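# Stack 96-well plate from nest N1 onto plate in N2

## Task

Pick up the 96-well plate sitting in nest N1 (the right-hand nest as seen from the arms) and set it down fully nested on top of the plate already in nest N2 (the left-hand nest), oriented so its well A1 lies above the lower plate's well A1 (A1 is at each plate's clipped corner). The lower plate has to stay seated flat in N2. Finish by opening the gripper and pulling the arm away from the plates.

## Robot and tools

Robot: two six-joint arms, left_arm and right_arm, each ending in a parallel two-finger gripper. Joint columns per arm, in order: waist, shoulder, elbow, wrist pitch, wrist yaw, wrist roll, then the gripper opening. Bases sit in the scene frame at left_arm (-0.047, +0.242, +0.161) m, quat_wxyz (+0.916, -0.336, +0.213, +0.045) and right_arm (-0.045, -0.239, +0.161) m, quat_wxyz (+0.913, +0.346, +0.197, -0.088); both are tilted relative to the table. Any mounting plates and the metal frame behind the arms are fixed obstacles.

Scene frame: origin on the table top midway between the arms, +x out over the table, +z up, left_arm on the +y side. The names left and right do not refer to sides of a camera image. From the arms' side, N1 is the right nest and N2 the left one. Each plate has one clipped corner, which marks well A1.

execute_actions takes "actions", a list holding at most one item, plus optional "pictures" (boolean). An empty list sends nothing and returns the state with pictures. An item {"rows": [...], "steps": n} is a motion of n control steps (4 to 15, default 15; a step is 1/30 s). Each row covers one step; if rows run out, the last row keeps being used. An item {"steps": n} with no rows is a wait of up to 300 steps, counted from the previous result and including your reply time. A refused call does nothing.

Each row is one list of 14 numbers in [-1, 1] covering both arms: left_arm's six joint values and its opening, then right_arm's six joint values and its opening. All 14 are needed even if one arm stays put. The six joint values are offsets, not targets: each is added to that joint's angle as printed in the latest result that lists joint positions (if none has yet, or for a later call within the same reply, from the angle at the start of the action). They are not cumulative from row to row. Scale: 1.0 equals 1.202 rad for waist, 1.258 shoulder, 1.238 elbow, 2.073 wrist pitch, 2.022 wrist yaw and wrist roll. Thus a row of all zeros pulls the arm back to that reference, it does not hold still. The opening value is absolute: +1 fully open, -1 closed; in between it aims for that grip_measured reading.

Joint ranges (rad): waist -2.618 to 3.054, shoulder 0 to 3.142, elbow 0 to 3.142, wrist pitch -1.571 to 1.571, wrist yaw -1.571 to 1.571, wrist roll -2.094 to 2.094. Asking for more than 0.036 rad beyond a range end gets the call refused; true ends may differ by 0.036 either way, and overshooting commands are clipped there with a "joint sent to its limit" line (possibly about an earlier action). Friction can leave a joint up to about 0.031 rad short, and tiny offsets may not move it. Per step each joint target stays within a lead of the measured angle (0.202 waist, 0.258 shoulder, 0.238 elbow, 0.573 wrist pitch, 0.522 yaw and roll), and targets are scaled back if they would move the gripper over 70 mm in one step, so big moves need several actions.

Timing: a result arrives 4 steps before its action ends; those steps run during your reply. Between calls the arms keep heading for the last row until motion settles or a step is HELD; then only a new action moves them further. Replies cost time.

Results: the state line gives each gripper's end_effector_position (m) and end_effector_quat_wxyz in the scene frame. That point lies between the finger pads about 1 cm behind the tips; fingers point along gripper +z and close along its y axis. Printed positions can be off, more at long reach. Joint positions and Joint velocities list per arm the six joints (rad, rad/s) and the pad gap (m, 0.094 fully open). grip_measured is the measured opening on the command scale, each gripper off by up to about 1 mm. "joint command not followed" means the clearance check altered or blocked targets; HELD marks steps whose row was not (fully) sent. "too close" warnings count a base plate and its half of the frame as part of that arm.

Holding: command an opening a bit under grip_measured, around 0.03 lower for a firm grip, less for a lighter one. Pad force is capped near 50 to 62 N and is weaker on parts under about 2 mm thick.

zoom_image: {"camera": name, "region": [x0, y0, x1, y1]} in pixels from the image's top-left, region at most 504 by 504, returns a magnified crop of that camera's latest picture. Cameras: cam_head_left, cam_head_right, cam_high, cam_low (504x504), cam_left_wrist, cam_right_wrist (616x616 fisheye). read_manual only returns licence text. finished_scene {"scene": n} ends the scene irreversibly and reports success; the result must persist.

Avoid: dropping the plate more than a few millimetres, knocking anything off the table, disturbing the lower plate, collisions or pressing between the arms, slams and hard pushes. Loose objects may get brief external nudges. Holding loads heats motors: MOTOR HOT from 75 °C, a 10 s arm stop at 90 °C, and at 100 °C the arm goes limp and falls. Faster, smoother motion with less effort is better.

Each tool is called after "Emit:" as name([rows], argument=value, ...), one row to a line, values as JSON.

## Session

Emit:
execute_actions(actions=[])

Scene clock: 0.00 s of 13200.00 s.
left_arm: end_effector_position=(+0.3824, +0.5795, +0.3449) grip_measured=+1.000 end_effector_quat_wxyz=(+0.399, -0.683, +0.564, -0.236) | right_arm: end_effector_position=(+0.2203, -0.0109, +0.2397) grip_measured=+1.000 end_effector_quat_wxyz=(-0.004, +0.637, -0.770, +0.020)
Joint positions: left_arm=[-0.095  0.918  1.34  -0.347 -0.486 -0.884  0.094] | right_arm=[ 1.27   2.522  1.821 -1.468  0.655 -0.103  0.094]
Joint velocities: left_arm=[-0.022 -0.012  0.002 -0.022 -0.051 -0.007  0.   ] | right_arm=[ 0.002  0.007 -0.002 -0.066 -0.022  0.022  0.   ]

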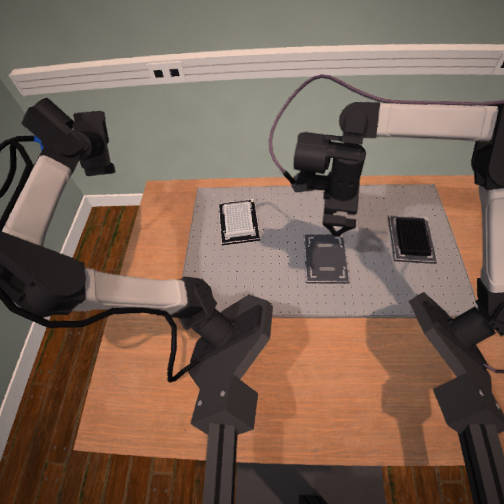

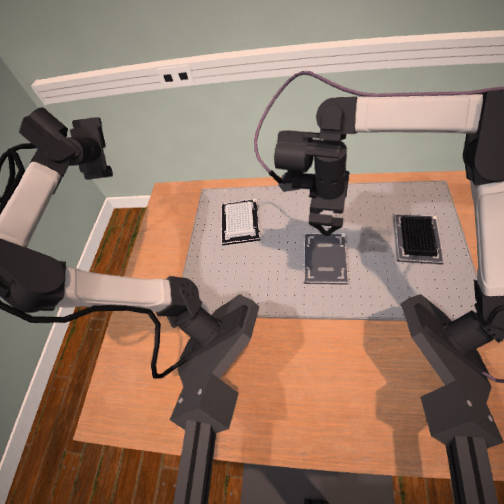

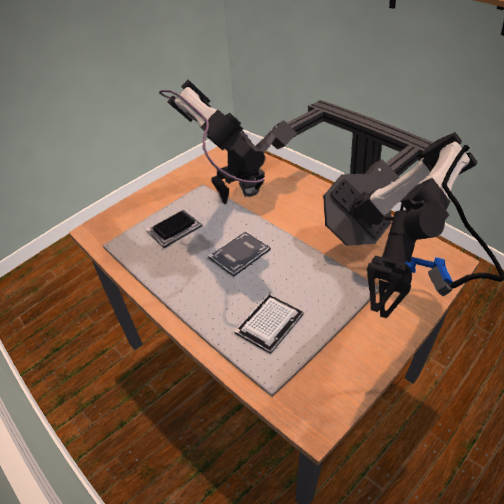

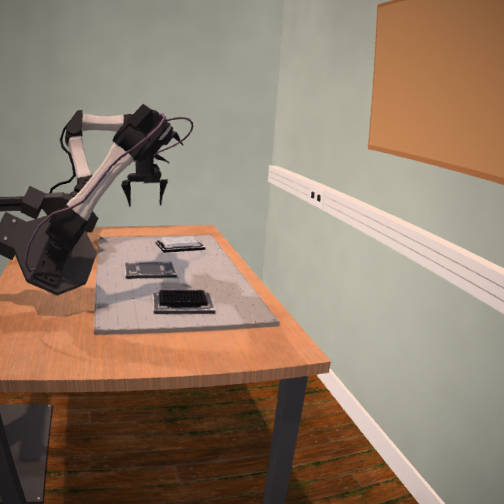

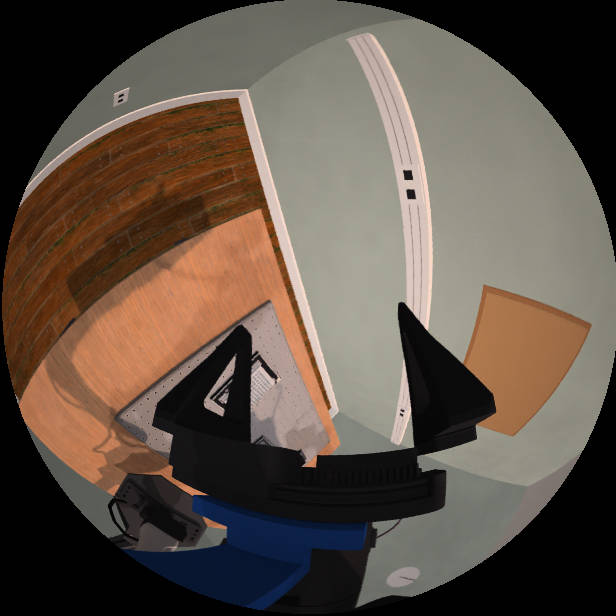

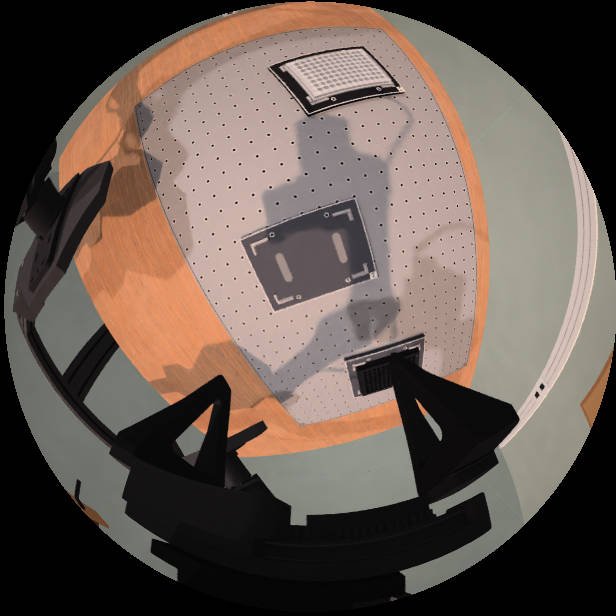

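Emit:
zoom_image(camera="cam_head_left", region=[200, 180, 460, 300])

Emit:
zoom_image(camera="cam_high", region=[130, 190, 330, 360])

Region (200, 180, 460, 300) of cam_head_left's 504x504 image, scaled by 1.938, with more detail than that image has; it fills the top 233 rows of this view, and the rest is white.

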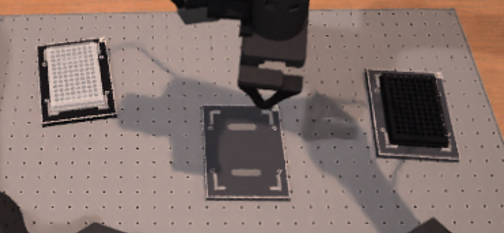

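Region (130, 190, 330, 360) of cam_high's 504x504 image, scaled by 2.520, with more detail than that image has; it fills the top 428 rows of this view, and the rest is white.

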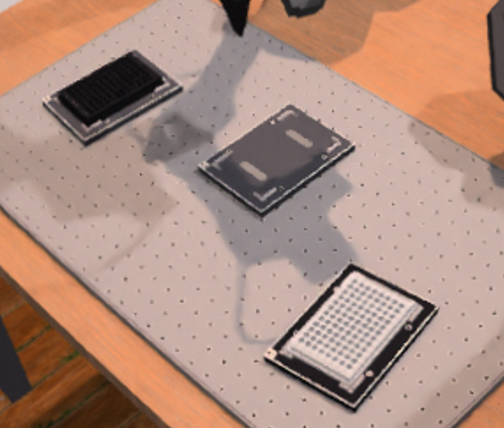

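Emit:
execute_actions([
  {"rows":[[-0.226,0.802,0.045,-0.213,-0.152,0.301,1,-0.6,-1,-0.8,0.2,0.07,0.35,1]]},
])

Emit:
execute_actions([
  {"steps":40},
], pictures=true)

Emit:
zoom_image(camera="cam_head_left", region=[190, 175, 290, 255])

Emit:
zoom_image(camera="cam_low", region=[130, 200, 230, 270])

Scene clock: 1.20 s of 13200.00 s.
left_arm: end_effector_position=(+0.4298, +0.4040, +0.2262) grip_measured=+1.000 end_effector_quat_wxyz=(+0.228, -0.370, +0.895, -0.102) | right_arm: end_effector_position=(+0.2845, -0.1978, +0.1686) grip_measured=+1.000 end_effector_quat_wxyz=(+0.003, -0.105, +0.994, +0.026)
Joint positions: left_arm=[-0.343  1.366  1.382 -0.622 -0.71  -0.438  0.094] | right_arm=[ 0.802  1.864  1.243 -1.102  0.76   0.45   0.094]
Joint velocities: left_arm=[-0.154  1.668 -0.002 -0.418 -0.33   0.667  0.   ] | right_arm=[-1.6   -2.015 -1.512  0.359  0.168  0.564  0.   ]
Steps of this call (steps 1 to 25: nothing new was sent; steps 26 to 36: the first 11 steps of this action). Readings (joint positions):
26: left_arm=[-0.114 0.930 1.348 -0.372 -0.517 -0.844] | right_arm=[1.261 2.497 1.787 -1.420 0.664 -0.052]
27: left_arm=[-0.153 0.952 1.365 -0.405 -0.552 -0.787] | right_arm=[1.244 2.451 1.722 -1.350 0.674 0.020]
29: left_arm=[-0.229 1.018 1.381 -0.459 -0.602 -0.684] | right_arm=[1.172 2.337 1.605 -1.263 0.696 0.161]
33: left_arm=[-0.317 1.199 1.382 -0.562 -0.672 -0.524] | right_arm=[0.970 2.072 1.395 -1.150 0.738 0.363]
36: the state above

Scene clock: 2.53 s of 13200.00 s.
left_arm: end_effector_position=(+0.3714, +0.2523, +0.0626) grip_measured=+1.000 end_effector_quat_wxyz=(-0.007, -0.058, +0.998, +0.001) | right_arm: end_effector_position=(+0.2152, -0.3316, +0.1507) grip_measured=+1.000 end_effector_quat_wxyz=(+0.006, +0.152, +0.988, +0.016)
Joint positions: left_arm=[-0.359  1.942  1.382 -0.769 -0.784 -0.282  0.094] | right_arm=[ 0.541  1.253  0.859 -1.064  0.793  0.595  0.094]
Joint velocities: left_arm=[-0.002  0.022  0.012  0.022  0.037  0.007  0.   ] | right_arm=[-0.002  0.002 -0.017  0.051  0.051 -0.022  0.   ]
Kept back: nothing.
Steps of this call (steps 1 to 4: the last 4 steps of your previous action; steps 5 to 40: the robot went on to your last target). Readings (joint positions):
1: left_arm=[-0.348 1.425 1.382 -0.638 -0.720 -0.417] | right_arm=[0.744 1.794 1.191 -1.091 0.765 0.471]
2: left_arm=[-0.351 1.487 1.382 -0.651 -0.728 -0.397] | right_arm=[0.687 1.723 1.139 -1.081 0.770 0.489]
4: left_arm=[-0.354 1.612 1.382 -0.673 -0.742 -0.367] | right_arm=[0.586 1.560 1.012 -1.056 0.783 0.525]
8: left_arm=[-0.357 1.862 1.382 -0.709 -0.762 -0.322] | right_arm=[0.541 1.275 0.860 -1.088 0.791 0.568]
40: the state above

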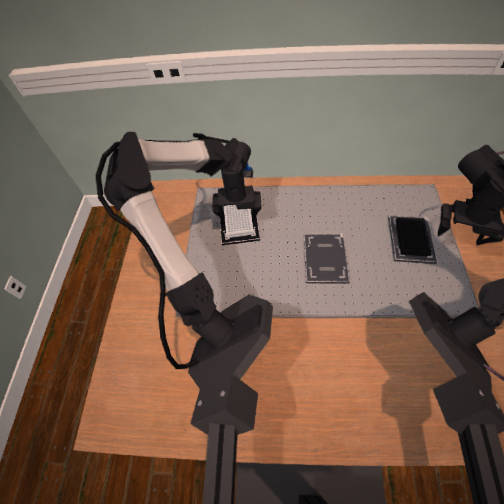

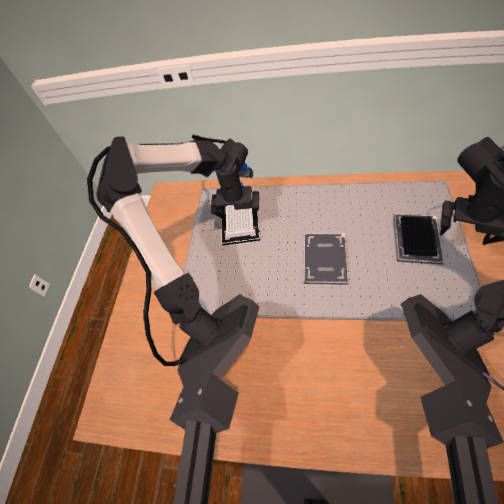

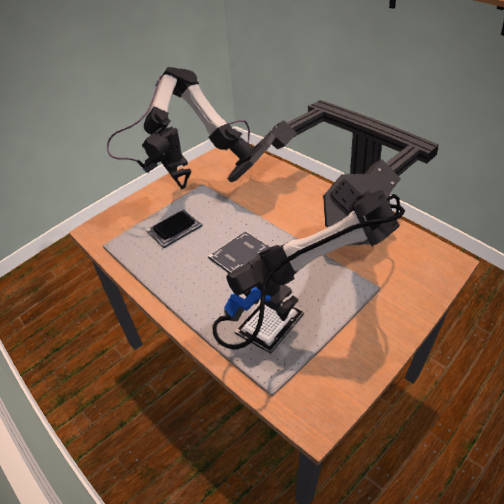

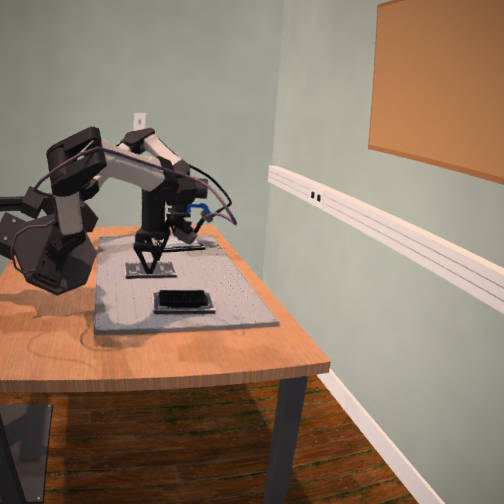

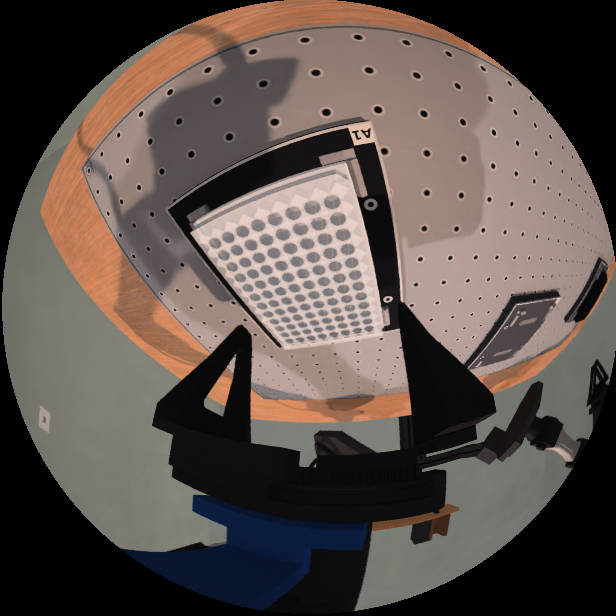

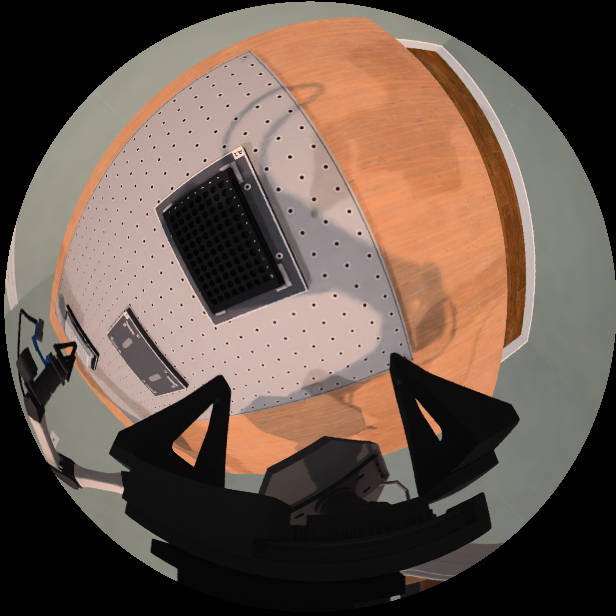

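Region (190, 175, 290, 255) of cam_head_left's 504x504 image, scaled by 5.040, with more detail than that image has; it fills the top 403 rows of this view, and the rest is white.

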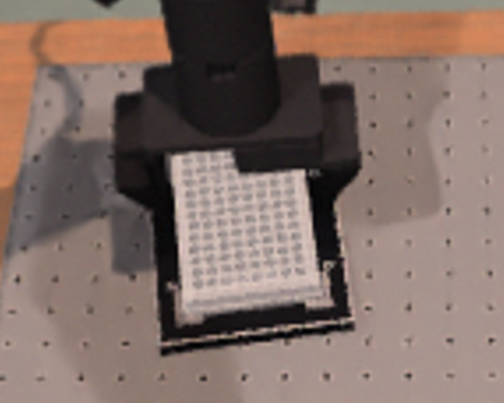

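Region (130, 200, 230, 270) of cam_low's 504x504 image, scaled by 5.040, with more detail than that image has; it fills the top 353 rows of this view, and the rest is white.

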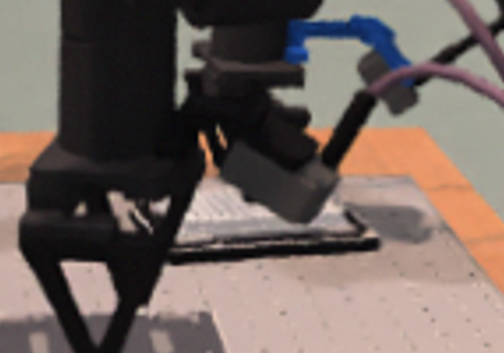

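Emit:
zoom_image(camera="cam_left_wrist", region=[170, 110, 420, 360])

Emit:
zoom_image(camera="cam_right_wrist", region=[140, 130, 330, 330])

Region (170, 110, 420, 360) of cam_left_wrist's 616x616 image, scaled by 2.016, with more detail than that image has.

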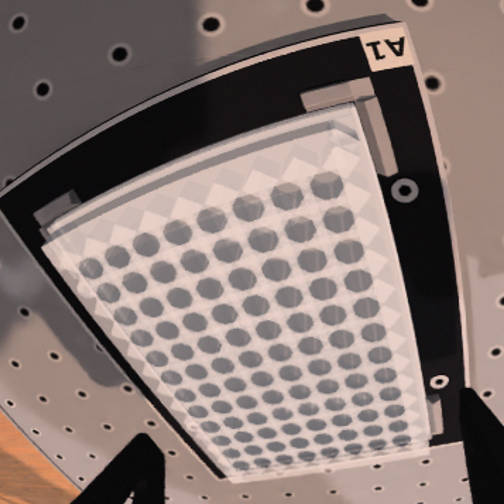

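Region (140, 130, 330, 330) of cam_right_wrist's 616x616 image, scaled by 2.520, with more detail than that image has; it fills the left 479 columns of this view, and the rest is white.

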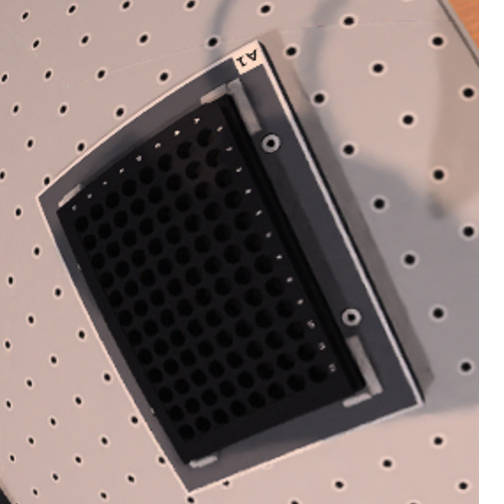

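Emit:
execute_actions(actions=[])

Scene clock: 3.37 s of 13200.00 s.
left_arm: end_effector_position=(+0.3714, +0.2523, +0.0626) grip_measured=+1.000 end_effector_quat_wxyz=(-0.007, -0.058, +0.998, +0.001) | right_arm: end_effector_position=(+0.2152, -0.3316, +0.1507) grip_measured=+1.000 end_effector_quat_wxyz=(+0.006, +0.152, +0.988, +0.016)
Joint positions: left_arm=[-0.359  1.942  1.382 -0.769 -0.784 -0.282  0.094] | right_arm=[ 0.541  1.253  0.859 -1.064  0.793  0.595  0.094]
Joint velocities: left_arm=[ 0.007  0.007 -0.012 -0.007  0.007  0.022  0.   ] | right_arm=[-0.002 -0.007 -0.022 -0.022 -0.066  0.066  0.   ]
Kept back: nothing.
Steps of this call (steps 1 to 15: the robot went on to your last target; steps 16 to 25: nothing new was sent). Readings (joint positions):
1: left_arm=[-0.359 1.942 1.382 -0.769 -0.784 -0.282] | right_arm=[0.541 1.253 0.859 -1.064 0.793 0.595]
2: left_arm=[-0.359 1.942 1.382 -0.769 -0.784 -0.282] | right_arm=[0.541 1.253 0.859 -1.064 0.793 0.595]
4: left_arm=[-0.359 1.942 1.382 -0.769 -0.784 -0.282] | right_arm=[0.541 1.253 0.859 -1.064 0.793 0.595]
8: left_arm=[-0.359 1.942 1.382 -0.769 -0.784 -0.282] | right_arm=[0.541 1.253 0.859 -1.064 0.793 0.595]
25: the state above
All arms were judged still, so your last target was given up. Only a new action makes them travel on or press farther. Fingers that are still opening or closing keep moving.

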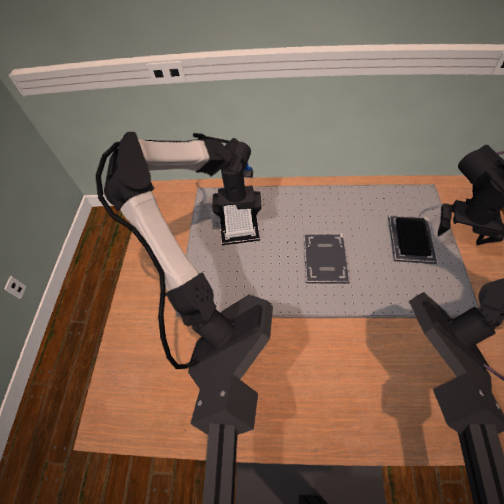

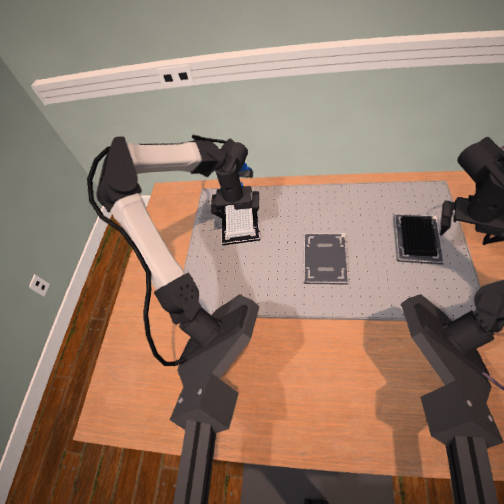

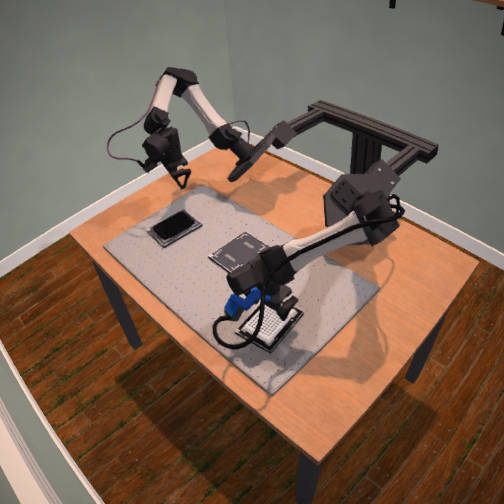

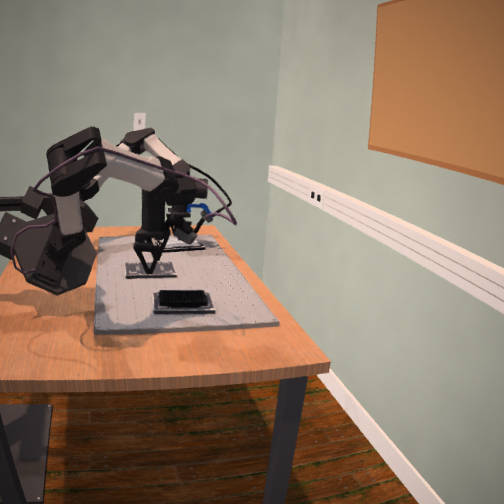

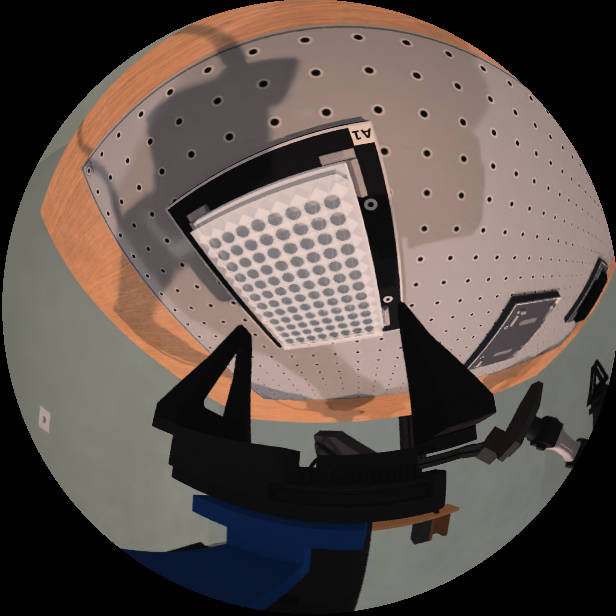

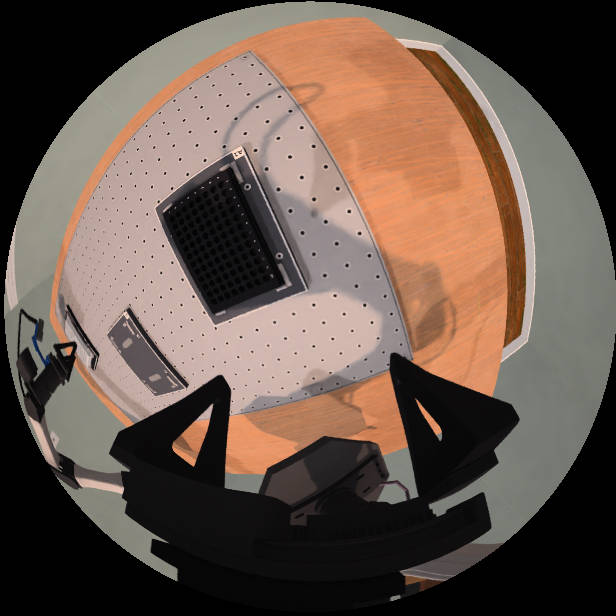

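Emit:
execute_actions([
  {"rows":[[0.025,0.02,-0.035,0.04,0.006,0.022,1,0,-0.3,-0.1,0,0,0,1]]},
])

Emit:
execute_actions([
  {"steps":15},
], pictures=true)

Emit:
zoom_image(camera="cam_head_left", region=[190,170,290,260])

Scene clock: 4.03 s of 13200.00 s.
left_arm: end_effector_position=(+0.3740, +0.2558, +0.0533) grip_measured=+1.000 end_effector_quat_wxyz=(-0.001, -0.062, +0.998, +0.001) | right_arm: end_effector_position=(+0.1954, -0.3692, +0.1782) grip_measured=+1.000 end_effector_quat_wxyz=(+0.097, +0.254, +0.960, +0.059)
Joint positions: left_arm=[-0.335  1.942  1.362 -0.709 -0.781 -0.247  0.094] | right_arm=[ 0.541  0.864  0.762 -1.063  0.795  0.595  0.094]
Joint velocities: left_arm=[-0.022  0.002 -0.032  0.037  0.007  0.051  0.   ] | right_arm=[-0.007 -0.002 -0.007 -0.007 -0.022 -0.007  0.   ]
Steps of this call (steps 1 to 9: nothing new was sent; steps 10 to 20: the first 11 steps of this action). Readings (joint positions):
10: left_arm=[-0.358 1.942 1.379 -0.760 -0.784 -0.276] | right_arm=[0.541 1.223 0.842 -1.046 0.793 0.595]
11: left_arm=[-0.354 1.942 1.375 -0.747 -0.783 -0.270] | right_arm=[0.541 1.153 0.805 -1.035 0.791 0.595]
13: left_arm=[-0.344 1.942 1.366 -0.731 -0.782 -0.260] | right_arm=[0.541 0.984 0.763 -1.055 0.791 0.595]
17: left_arm=[-0.335 1.942 1.362 -0.716 -0.782 -0.251] | right_arm=[0.541 0.863 0.762 -1.062 0.795 0.595]
20: the state above

Scene clock: 4.53 s of 13200.00 s.
left_arm: end_effector_position=(+0.3751, +0.2556, +0.0533) grip_measured=+1.000 end_effector_quat_wxyz=(+0.001, -0.063, +0.998, +0.001) | right_arm: end_effector_position=(+0.1954, -0.3692, +0.1782) grip_measured=+1.000 end_effector_quat_wxyz=(+0.097, +0.254, +0.960, +0.059)
Joint positions: left_arm=[-0.335  1.942  1.362 -0.704 -0.781 -0.244  0.094] | right_arm=[ 0.541  0.864  0.762 -1.063  0.795  0.595  0.094]
Joint velocities: left_arm=[-0.002 -0.007 -0.012 -0.007 -0.037 -0.022  0.   ] | right_arm=[-0.007  0.012  0.002  0.051  0.022  0.022  0.   ]
Kept back: nothing.
Steps of this call (steps 1 to 4: the last 4 steps of your previous action; steps 5 to 15: the robot went on to your last target). Readings (joint positions):
1: left_arm=[-0.335 1.942 1.362 -0.708 -0.781 -0.246] | right_arm=[0.541 0.864 0.762 -1.063 0.795 0.595]
2: left_arm=[-0.335 1.942 1.362 -0.707 -0.781 -0.246] | right_arm=[0.541 0.864 0.762 -1.063 0.795 0.595]
4: left_arm=[-0.335 1.942 1.362 -0.705 -0.781 -0.245] | right_arm=[0.541 0.864 0.762 -1.063 0.795 0.595]
8: left_arm=[-0.335 1.942 1.362 -0.704 -0.781 -0.244] | right_arm=[0.541 0.864 0.762 -1.063 0.795 0.595]
15: the state above
All arms were judged still, so your last target was given up. Only a new action makes them travel on or press farther. Fingers that are still opening or closing keep moving.

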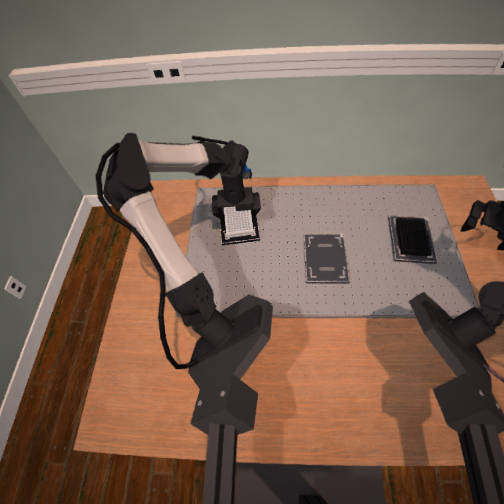

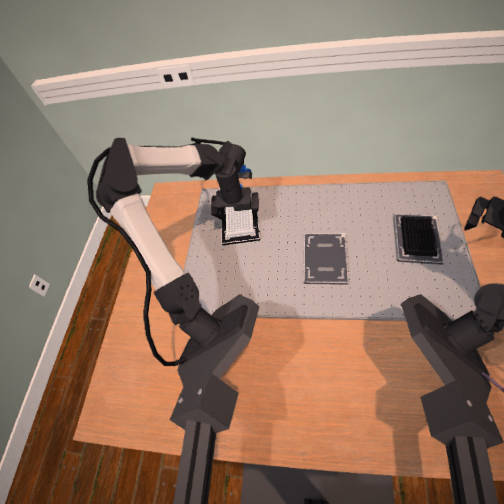

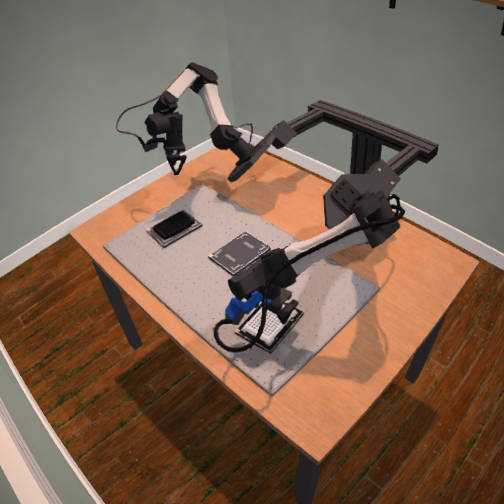

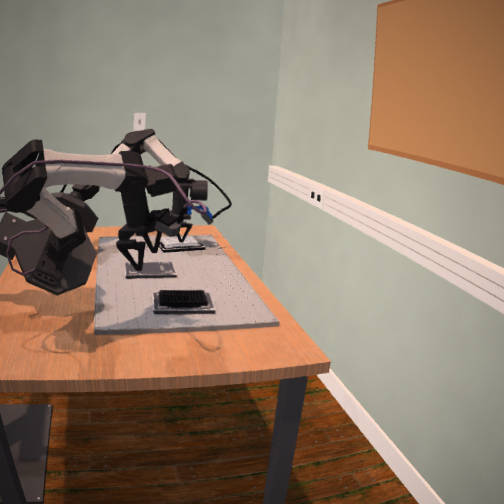

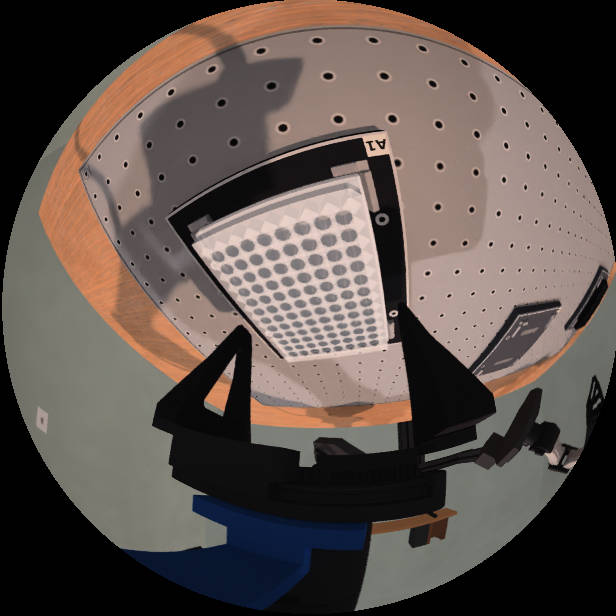

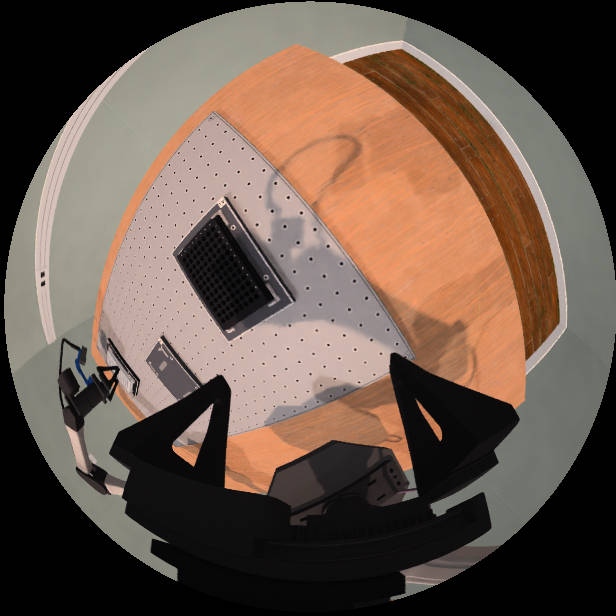

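Region (190, 170, 290, 260) of cam_head_left's 504x504 image, scaled by 5.040, with more detail than that image has; it fills the top 454 rows of this view, and the rest is white.

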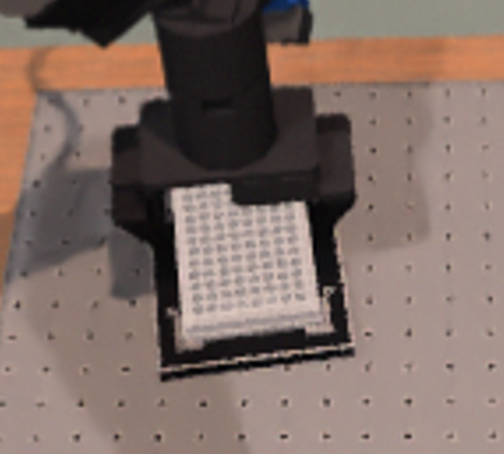

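Emit:
execute_actions([
  {"rows":[[0.03,0.03,-0.041,0.045,0.008,0.022,1,0,0,0,0,0,0,1]]},
])

Emit:
execute_actions([
  {"steps":10},
])

Scene clock: 5.00 s of 13200.00 s.
left_arm: end_effector_position=(+0.3715, +0.2556, +0.0355) grip_measured=+1.000 end_effector_quat_wxyz=(-0.003, -0.062, +0.998, +0.002) | right_arm: end_effector_position=(+0.1954, -0.3692, +0.1782) grip_measured=+1.000 end_effector_quat_wxyz=(+0.097, +0.254, +0.960, +0.059)
Joint positions: left_arm=[-0.304  1.962  1.333 -0.636 -0.773 -0.209  0.094] | right_arm=[ 0.541  0.864  0.762 -1.063  0.795  0.595  0.094]
Joint velocities: left_arm=[-0.002 -0.012 -0.037  0.066 -0.007  0.051  0.   ] | right_arm=[-0.017 -0.007  0.012  0.066  0.007  0.051  0.   ]
Steps of this call (steps 1 to 3: nothing new was sent; steps 4 to 14: the first 11 steps of this action). Readings (joint positions):
4: left_arm=[-0.333 1.942 1.358 -0.693 -0.779 -0.238] | right_arm=[0.541 0.864 0.762 -1.063 0.795 0.595]
5: left_arm=[-0.328 1.943 1.353 -0.677 -0.778 -0.232] | right_arm=[0.541 0.864 0.762 -1.063 0.795 0.595]
7: left_arm=[-0.314 1.950 1.343 -0.658 -0.776 -0.222] | right_arm=[0.541 0.864 0.762 -1.063 0.795 0.595]
11: left_arm=[-0.304 1.962 1.334 -0.643 -0.775 -0.212] | right_arm=[0.541 0.864 0.762 -1.063 0.795 0.595]
14: the state above

Scene clock: 5.33 s of 13200.00 s.
left_arm: end_effector_position=(+0.3730, +0.2554, +0.0355) grip_measured=+1.000 end_effector_quat_wxyz=(-0.000, -0.064, +0.998, +0.002) | right_arm: end_effector_position=(+0.1954, -0.3692, +0.1782) grip_measured=+1.000 end_effector_quat_wxyz=(+0.097, +0.254, +0.960, +0.059)
Joint positions: left_arm=[-0.304  1.962  1.333 -0.628 -0.773 -0.206  0.094] | right_arm=[ 0.541  0.864  0.762 -1.063  0.795  0.595  0.094]
Joint velocities: left_arm=[ 0.002 -0.022 -0.012 -0.007 -0.007 -0.037  0.   ] | right_arm=[ 0.012  0.007 -0.007  0.037 -0.051  0.022  0.   ]
Kept back: nothing.
Steps of this call (steps 1 to 4: the last 4 steps of your previous action; steps 5 to 10: the robot went on to your last target). Readings (joint positions):
1: left_arm=[-0.304 1.962 1.333 -0.634 -0.773 -0.209] | right_arm=[0.541 0.864 0.762 -1.063 0.795 0.595]
2: left_arm=[-0.304 1.962 1.333 -0.633 -0.773 -0.208] | right_arm=[0.541 0.864 0.762 -1.063 0.795 0.595]
4: left_arm=[-0.304 1.962 1.333 -0.631 -0.773 -0.207] | right_arm=[0.541 0.864 0.762 -1.063 0.795 0.595]
8: left_arm=[-0.304 1.962 1.333 -0.629 -0.773 -0.206] | right_arm=[0.541 0.864 0.762 -1.063 0.795 0.595]
10: the state above

Grip, then lift double.

Emit:
execute_actions([
  {"rows":[[0,0,0,0,0,0,0.72,0,0,0,0,0,0,1]]},
])

Emit:
execute_actions([
  {"rows":[[-0.045,-0.03,0.055,-0.072,-0.008,-0.04,0.72,0,0,0,0,0,0,1]]},
])

Emit:
execute_actions([
  {"steps":10},
])

Scene clock: 5.80 s of 13200.00 s.
left_arm: end_effector_position=(+0.3729, +0.2570, +0.0353) grip_measured=+0.763 end_effector_quat_wxyz=(-0.000, -0.064, +0.998, +0.006) | right_arm: end_effector_position=(+0.1954, -0.3692, +0.1782) grip_measured=+1.000 end_effector_quat_wxyz=(+0.097, +0.254, +0.960, +0.059)
Joint positions: left_arm=[-0.303  1.962  1.333 -0.629 -0.781 -0.207  0.083] | right_arm=[ 0.541  0.864  0.762 -1.063  0.795  0.595  0.094]
Joint velocities: left_arm=[-0.017 -0.002  0.012 -0.081 -0.037 -0.051 -0.001] | right_arm=[ 0.017 -0.007  0.007 -0.081 -0.095 -0.066  0.   ]
Steps of this call (steps 1 to 3: the robot went on to your last target; steps 4 to 14: the first 11 steps of this action). Readings (joint positions):
4: left_arm=[-0.304 1.962 1.333 -0.628 -0.773 -0.206] | right_arm=[0.541 0.864 0.762 -1.063 0.795 0.595]
5: left_arm=[-0.303 1.962 1.333 -0.629 -0.780 -0.206] | right_arm=[0.541 0.864 0.762 -1.063 0.795 0.595]
7: left_arm=[-0.303 1.962 1.333 -0.629 -0.781 -0.207] | right_arm=[0.541 0.864 0.762 -1.063 0.795 0.595]
11: left_arm=[-0.303 1.962 1.333 -0.629 -0.781 -0.207] | right_arm=[0.541 0.864 0.762 -1.063 0.795 0.595]
14: the state above

Scene clock: 6.30 s of 13200.00 s.
left_arm: end_effector_position=(+0.3767, +0.2537, +0.0629) grip_measured=+0.763 end_effector_quat_wxyz=(+0.002, -0.065, +0.998, +0.001) | right_arm: end_effector_position=(+0.1954, -0.3692, +0.1782) grip_measured=+1.000 end_effector_quat_wxyz=(+0.097, +0.254, +0.960, +0.059)
Joint positions: left_arm=[-0.357  1.938  1.382 -0.744 -0.788 -0.274  0.083] | right_arm=[ 0.541  0.864  0.762 -1.063  0.795  0.595  0.094]
Joint velocities: left_arm=[-0.007  0.007 -0.002 -0.183 -0.051 -0.007 -0.   ] | right_arm=[-0.002 -0.002 -0.002 -0.007 -0.007  0.051  0.   ]
Steps of this call (steps 1 to 4: the last 4 steps of your previous action; steps 5 to 15: the first 11 steps of this action, its rows measured from where the robot was after step 4). Readings (joint positions):
4: left_arm=[-0.303 1.962 1.333 -0.629 -0.781 -0.207] | right_arm=[0.541 0.864 0.762 -1.063 0.795 0.595]
5: left_arm=[-0.307 1.962 1.341 -0.646 -0.782 -0.218] | right_arm=[0.541 0.864 0.762 -1.063 0.795 0.595]
6: left_arm=[-0.315 1.961 1.353 -0.670 -0.784 -0.231] | right_arm=[0.541 0.864 0.762 -1.063 0.795 0.595]
8: left_arm=[-0.338 1.952 1.370 -0.702 -0.786 -0.249] | right_arm=[0.541 0.864 0.762 -1.063 0.795 0.595]
12: left_arm=[-0.357 1.939 1.382 -0.730 -0.786 -0.268] | right_arm=[0.541 0.864 0.762 -1.063 0.795 0.595]
15: the state above

Scene clock: 6.63 s of 13200.00 s.
left_arm: end_effector_position=(+0.3742, +0.2542, +0.0629) grip_measured=+0.763 end_effector_quat_wxyz=(-0.002, -0.063, +0.998, +0.003) | right_arm: end_effector_position=(+0.1954, -0.3692, +0.1782) grip_measured=+1.000 end_effector_quat_wxyz=(+0.097, +0.254, +0.960, +0.059)
Joint positions: left_arm=[-0.357  1.938  1.382 -0.757 -0.789 -0.28   0.083] | right_arm=[ 0.541  0.864  0.762 -1.063  0.795  0.595  0.094]
Joint velocities: left_arm=[-0.002  0.017  0.007 -0.037 -0.022 -0.007 -0.   ] | right_arm=[-0.007  0.012 -0.012  0.066  0.007 -0.037  0.   ]
Kept back: nothing.
Steps of this call (steps 1 to 4: the last 4 steps of your previous action; steps 5 to 10: the robot went on to your last target). Readings (joint positions):
1: left_arm=[-0.357 1.938 1.382 -0.747 -0.788 -0.276] | right_arm=[0.541 0.864 0.762 -1.063 0.795 0.595]
2: left_arm=[-0.357 1.938 1.382 -0.749 -0.789 -0.277] | right_arm=[0.541 0.864 0.762 -1.063 0.795 0.595]
4: left_arm=[-0.357 1.938 1.382 -0.753 -0.789 -0.278] | right_arm=[0.541 0.864 0.762 -1.063 0.795 0.595]
8: left_arm=[-0.357 1.938 1.382 -0.756 -0.789 -0.280] | right_arm=[0.541 0.864 0.762 -1.063 0.795 0.595]
10: the state above

Emit:
execute_actions([
  {"rows":[[-0.06,0.08,0.1,-0.03,0,-0.03,0.72,0,0,0,0,0,0,1],[-0.06,0.08,0.1,-0.03,0,-0.03,0.72,0,0,0,0,0,0,1],[-0.06,0.08,0.1,-0.03,0,-0.03,0.72,0,0,0,0,0,0,1],[-0.12,0.17,0.2,-0.06,0,-0.06,0.72,0,0,0,0,0,0,1],[-0.12,0.17,0.2,-0.06,0,-0.06,0.72,0,0,0,0,0,0,1],[-0.12,0.17,0.2,-0.06,0,-0.06,0.72,0,0,0,0,0,0,1],[-0.16,0.26,0.29,-0.09,0,-0.08,0.72,0,0,0,0,0,0,1],[-0.16,0.26,0.29,-0.09,0,-0.08,0.72,0,0,0,0,0,0,1],[-0.16,0.26,0.29,-0.09,0,-0.08,0.72,0,0,0,0,0,0,1],[-0.2,0.35,0.38,-0.12,-0.01,-0.11,0.72,0,0,0,0,0,0,1]]},
])

Emit:
execute_actions([
  {"steps":12},
])

Scene clock: 7.47 s of 13200.00 s.
left_arm: end_effector_position=(+0.4216, +0.1334, +0.0918) grip_measured=+0.763 end_effector_quat_wxyz=(+0.029, -0.026, +0.999, -0.025) | right_arm: end_effector_position=(+0.1954, -0.3692, +0.1782) grip_measured=+1.000 end_effector_quat_wxyz=(+0.097, +0.254, +0.960, +0.059)
Joint positions: left_arm=[-0.569  2.291  1.78  -0.906 -0.798 -0.425  0.083] | right_arm=[ 0.541  0.864  0.762 -1.063  0.795  0.595  0.094]
Joint velocities: left_arm=[-0.476  1.228  1.111 -0.374 -0.125 -0.52  -0.001] | right_arm=[-0.022 -0.007  0.012 -0.007 -0.007  0.051  0.   ]
Steps of this call (steps 1 to 14: the robot went on to your last target; steps 15 to 25: the first 11 steps of this action). Readings (joint positions):
15: left_arm=[-0.363 1.949 1.399 -0.776 -0.791 -0.289] | right_arm=[0.541 0.864 0.762 -1.063 0.795 0.595]
16: left_arm=[-0.373 1.971 1.432 -0.790 -0.793 -0.299] | right_arm=[0.541 0.864 0.762 -1.063 0.795 0.595]
18: left_arm=[-0.411 2.022 1.498 -0.811 -0.795 -0.321] | right_arm=[0.541 0.864 0.762 -1.063 0.795 0.595]
22: left_arm=[-0.511 2.173 1.670 -0.860 -0.796 -0.378] | right_arm=[0.541 0.864 0.762 -1.063 0.795 0.595]
25: the state above

Scene clock: 7.87 s of 13200.00 s.
left_arm: end_effector_position=(+0.4022, +0.1070, +0.0830) grip_measured=+0.763 end_effector_quat_wxyz=(+0.003, -0.004, +1.000, -0.012) | right_arm: end_effector_position=(+0.1954, -0.3692, +0.1782) grip_measured=+1.000 end_effector_quat_wxyz=(+0.097, +0.254, +0.960, +0.059)
Joint positions: left_arm=[-0.604  2.384  1.828 -0.98  -0.801 -0.491  0.083] | right_arm=[ 0.541  0.864  0.762 -1.063  0.795  0.595  0.094]
Joint velocities: left_arm=[ 0.012 -0.022  0.007 -0.037 -0.037 -0.081 -0.   ] | right_arm=[-0.002 -0.002 -0.017 -0.022 -0.007 -0.022  0.   ]
Kept back: nothing.
Steps of this call (steps 1 to 4: the last 4 steps of your previous action; steps 5 to 12: the robot went on to your last target). Readings (joint positions):
1: left_arm=[-0.584 2.327 1.808 -0.911 -0.798 -0.439] | right_arm=[0.541 0.864 0.762 -1.063 0.795 0.595]
2: left_arm=[-0.596 2.351 1.821 -0.918 -0.798 -0.451] | right_arm=[0.541 0.864 0.762 -1.063 0.795 0.595]
4: left_arm=[-0.608 2.377 1.823 -0.940 -0.798 -0.466] | right_arm=[0.541 0.864 0.762 -1.063 0.795 0.595]
8: left_arm=[-0.605 2.384 1.825 -0.973 -0.800 -0.483] | right_arm=[0.541 0.864 0.762 -1.063 0.795 0.595]
12: the state above

Emit:
execute_actions([
  {"rows":[[-0.03,0.11,0.13,-0.03,0,-0.03,0.72,0,0,0,0,0,0,1],[-0.03,0.11,0.13,-0.03,0,-0.03,0.72,0,0,0,0,0,0,1],[-0.03,0.11,0.13,-0.03,0,-0.03,0.72,0,0,0,0,0,0,1],[-0.03,0.11,0.13,-0.03,0,-0.03,0.72,0,0,0,0,0,0,1],[-0.06,0.23,0.27,-0.06,0,-0.06,0.72,0,0,0,0,0,0,1],[-0.06,0.23,0.27,-0.06,0,-0.06,0.72,0,0,0,0,0,0,1],[-0.06,0.23,0.27,-0.06,0,-0.06,0.72,0,0,0,0,0,0,1],[-0.06,0.23,0.27,-0.06,0,-0.06,0.72,0,0,0,0,0,0,1],[-0.085,0.349,0.401,-0.089,-0.01,-0.083,0.72,0,0,0,0,0,0,1]]},
])

Emit:
execute_actions([
  {"steps":18},
])

Scene clock: 8.40 s of 13200.00 s.
left_arm: end_effector_position=(+0.4138, +0.0119, +0.0688) grip_measured=+0.763 end_effector_quat_wxyz=(+0.017, -0.015, +1.000, -0.015) | right_arm: end_effector_position=(+0.1954, -0.3692, +0.1782) grip_measured=+1.000 end_effector_quat_wxyz=(+0.097, +0.254, +0.960, +0.059)
Joint positions: left_arm=[-0.69   2.759  2.269 -1.097 -0.811 -0.609  0.083] | right_arm=[ 0.541  0.864  0.762 -1.063  0.795  0.595  0.094]
Joint velocities: left_arm=[-0.266  1.023  0.808 -0.022  0.037 -0.3   -0.001] | right_arm=[ 0.007  0.002  0.002 -0.007 -0.037 -0.022  0.   ]
Steps of this call (steps 1 to 5: the robot went on to your last target; steps 6 to 16: the first 11 steps of this action). Readings (joint positions):
6: left_arm=[-0.606 2.400 1.855 -1.007 -0.802 -0.502] | right_arm=[0.541 0.864 0.762 -1.063 0.795 0.595]
7: left_arm=[-0.609 2.430 1.904 -1.019 -0.803 -0.511] | right_arm=[0.541 0.864 0.762 -1.063 0.795 0.595]
9: left_arm=[-0.620 2.478 1.960 -1.013 -0.803 -0.524] | right_arm=[0.541 0.864 0.762 -1.063 0.795 0.595]
13: left_arm=[-0.659 2.628 2.129 -1.053 -0.805 -0.571] | right_arm=[0.541 0.864 0.762 -1.063 0.795 0.595]
16: the state above

Scene clock: 9.00 s of 13200.00 s.
left_arm: end_effector_position=(+0.3912, -0.0052, +0.0571) grip_measured=+0.763 end_effector_quat_wxyz=(-0.000, +0.003, +1.000, -0.000) | right_arm: end_effector_position=(+0.1954, -0.3692, +0.1782) grip_measured=+1.000 end_effector_quat_wxyz=(+0.097, +0.254, +0.960, +0.059)
Joint positions: left_arm=[-0.711  2.833  2.301 -1.143 -0.813 -0.652  0.083] | right_arm=[ 0.541  0.864  0.762 -1.063  0.795  0.595  0.094]
Joint velocities: left_arm=[ 0.007 -0.007 -0.002 -0.007 -0.037 -0.022  0.   ] | right_arm=[ 0.002 -0.012  0.002 -0.022  0.051  0.007  0.   ]
Kept back: nothing.
Steps of this call (steps 1 to 4: the last 4 steps of your previous action; steps 5 to 18: the robot went on to your last target). Readings (joint positions):
1: left_arm=[-0.699 2.787 2.286 -1.098 -0.811 -0.618] | right_arm=[0.541 0.864 0.762 -1.063 0.795 0.595]
2: left_arm=[-0.705 2.806 2.290 -1.104 -0.811 -0.624] | right_arm=[0.541 0.864 0.762 -1.063 0.795 0.595]
4: left_arm=[-0.712 2.828 2.290 -1.122 -0.811 -0.634] | right_arm=[0.541 0.864 0.762 -1.063 0.795 0.595]
8: left_arm=[-0.711 2.833 2.295 -1.141 -0.812 -0.644] | right_arm=[0.541 0.864 0.762 -1.063 0.795 0.595]
18: the state above

Down: q1+.052, q3−.064, q4+.121, q6+.07.

Emit:
execute_actions([
  {"rows":[[0.046,0,-0.066,0.066,0,0.039,0.72,0,0,0,0,0,0,1]]},
])

Emit:
execute_actions([
  {"steps":12},
], pictures=true)

Scene clock: 9.43 s of 13200.00 s.
left_arm: end_effector_position=(+0.3954, +0.0047, +0.0255) grip_measured=+0.763 end_effector_quat_wxyz=(-0.006, -0.002, +1.000, +0.001) | right_arm: end_effector_position=(+0.1954, -0.3692, +0.1782) grip_measured=+1.000 end_effector_quat_wxyz=(+0.097, +0.254, +0.960, +0.059)
Joint positions: left_arm=[-0.65   2.829  2.239 -1.036 -0.813 -0.586  0.083] | right_arm=[ 0.541  0.864  0.762 -1.063  0.795  0.595  0.094]
Joint velocities: left_arm=[-0.056 -0.002  0.002  0.066  0.007  0.037 -0.001] | right_arm=[ 0.002  0.017 -0.002 -0.007 -0.051  0.007  0.   ]
Steps of this call (steps 1 to 2: the robot went on to your last target; steps 3 to 13: the first 11 steps of this action). Readings (joint positions):
3: left_arm=[-0.707 2.832 2.291 -1.128 -0.813 -0.642] | right_arm=[0.541 0.864 0.762 -1.063 0.795 0.595]
4: left_arm=[-0.702 2.829 2.276 -1.103 -0.813 -0.629] | right_arm=[0.541 0.864 0.762 -1.063 0.795 0.595]
6: left_arm=[-0.684 2.829 2.253 -1.072 -0.813 -0.611] | right_arm=[0.541 0.864 0.762 -1.063 0.795 0.595]
10: left_arm=[-0.652 2.829 2.239 -1.049 -0.813 -0.592] | right_arm=[0.541 0.864 0.762 -1.063 0.795 0.595]
13: the state above

Scene clock: 9.83 s of 13200.00 s.
left_arm: end_effector_position=(+0.3971, +0.0033, +0.0258) grip_measured=+0.763 end_effector_quat_wxyz=(-0.003, -0.003, +1.000, -0.001) | right_arm: end_effector_position=(+0.1954, -0.3692, +0.1782) grip_measured=+1.000 end_effector_quat_wxyz=(+0.097, +0.254, +0.960, +0.059)
Joint positions: left_arm=[-0.65   2.829  2.239 -1.025 -0.813 -0.579  0.083] | right_arm=[ 0.541  0.864  0.762 -1.063  0.795  0.595  0.094]
Joint velocities: left_arm=[ 0.002 -0.007 -0.002  0.037 -0.007  0.007 -0.001] | right_arm=[ 0.012  0.012 -0.002 -0.037 -0.037  0.007  0.   ]
Kept back: nothing.
Steps of this call (steps 1 to 4: the last 4 steps of your previous action; steps 5 to 12: the robot went on to your last target). Readings (joint positions):
1: left_arm=[-0.650 2.829 2.239 -1.034 -0.813 -0.585] | right_arm=[0.541 0.864 0.762 -1.063 0.795 0.595]
2: left_arm=[-0.650 2.829 2.239 -1.032 -0.813 -0.584] | right_arm=[0.541 0.864 0.762 -1.063 0.795 0.595]
4: left_arm=[-0.650 2.829 2.239 -1.029 -0.813 -0.582] | right_arm=[0.541 0.864 0.762 -1.063 0.795 0.595]
8: left_arm=[-0.650 2.829 2.239 -1.026 -0.813 -0.580] | right_arm=[0.541 0.864 0.762 -1.063 0.795 0.595]
12: the state above

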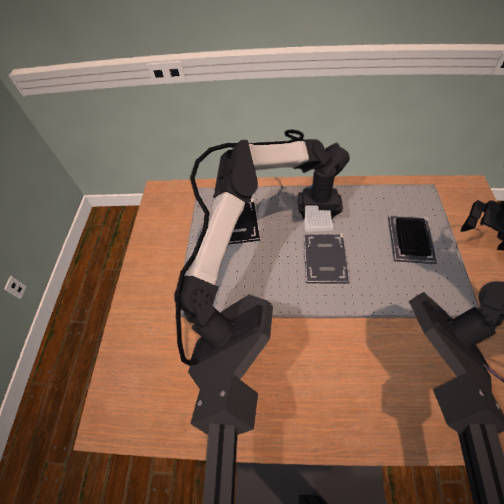

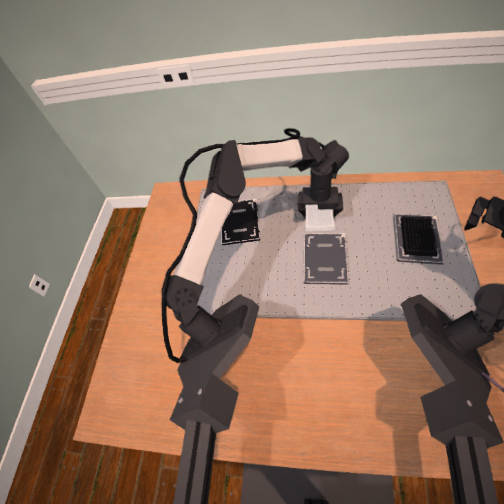

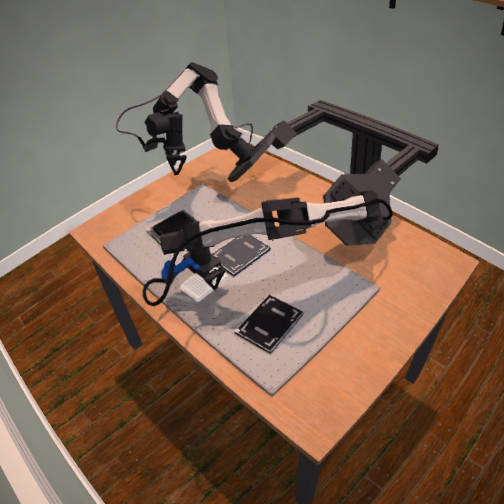

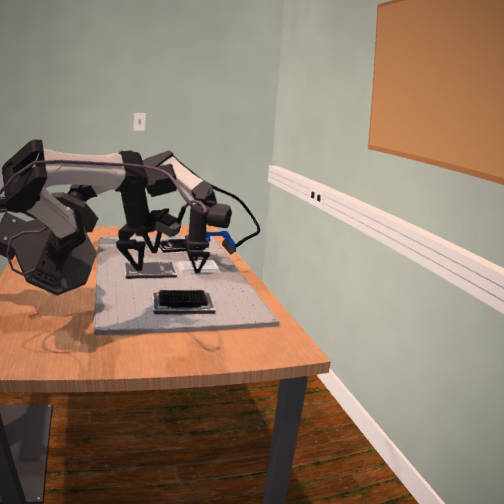

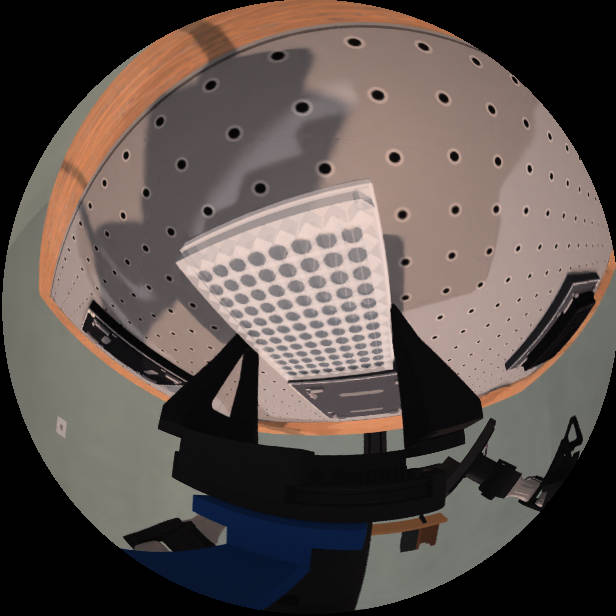

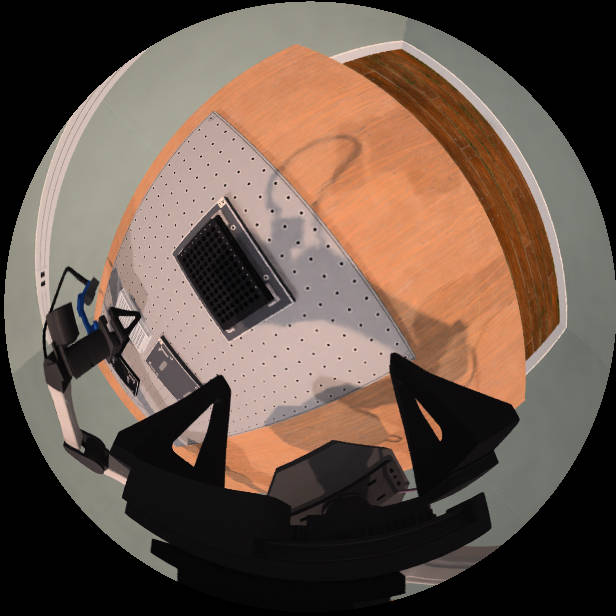

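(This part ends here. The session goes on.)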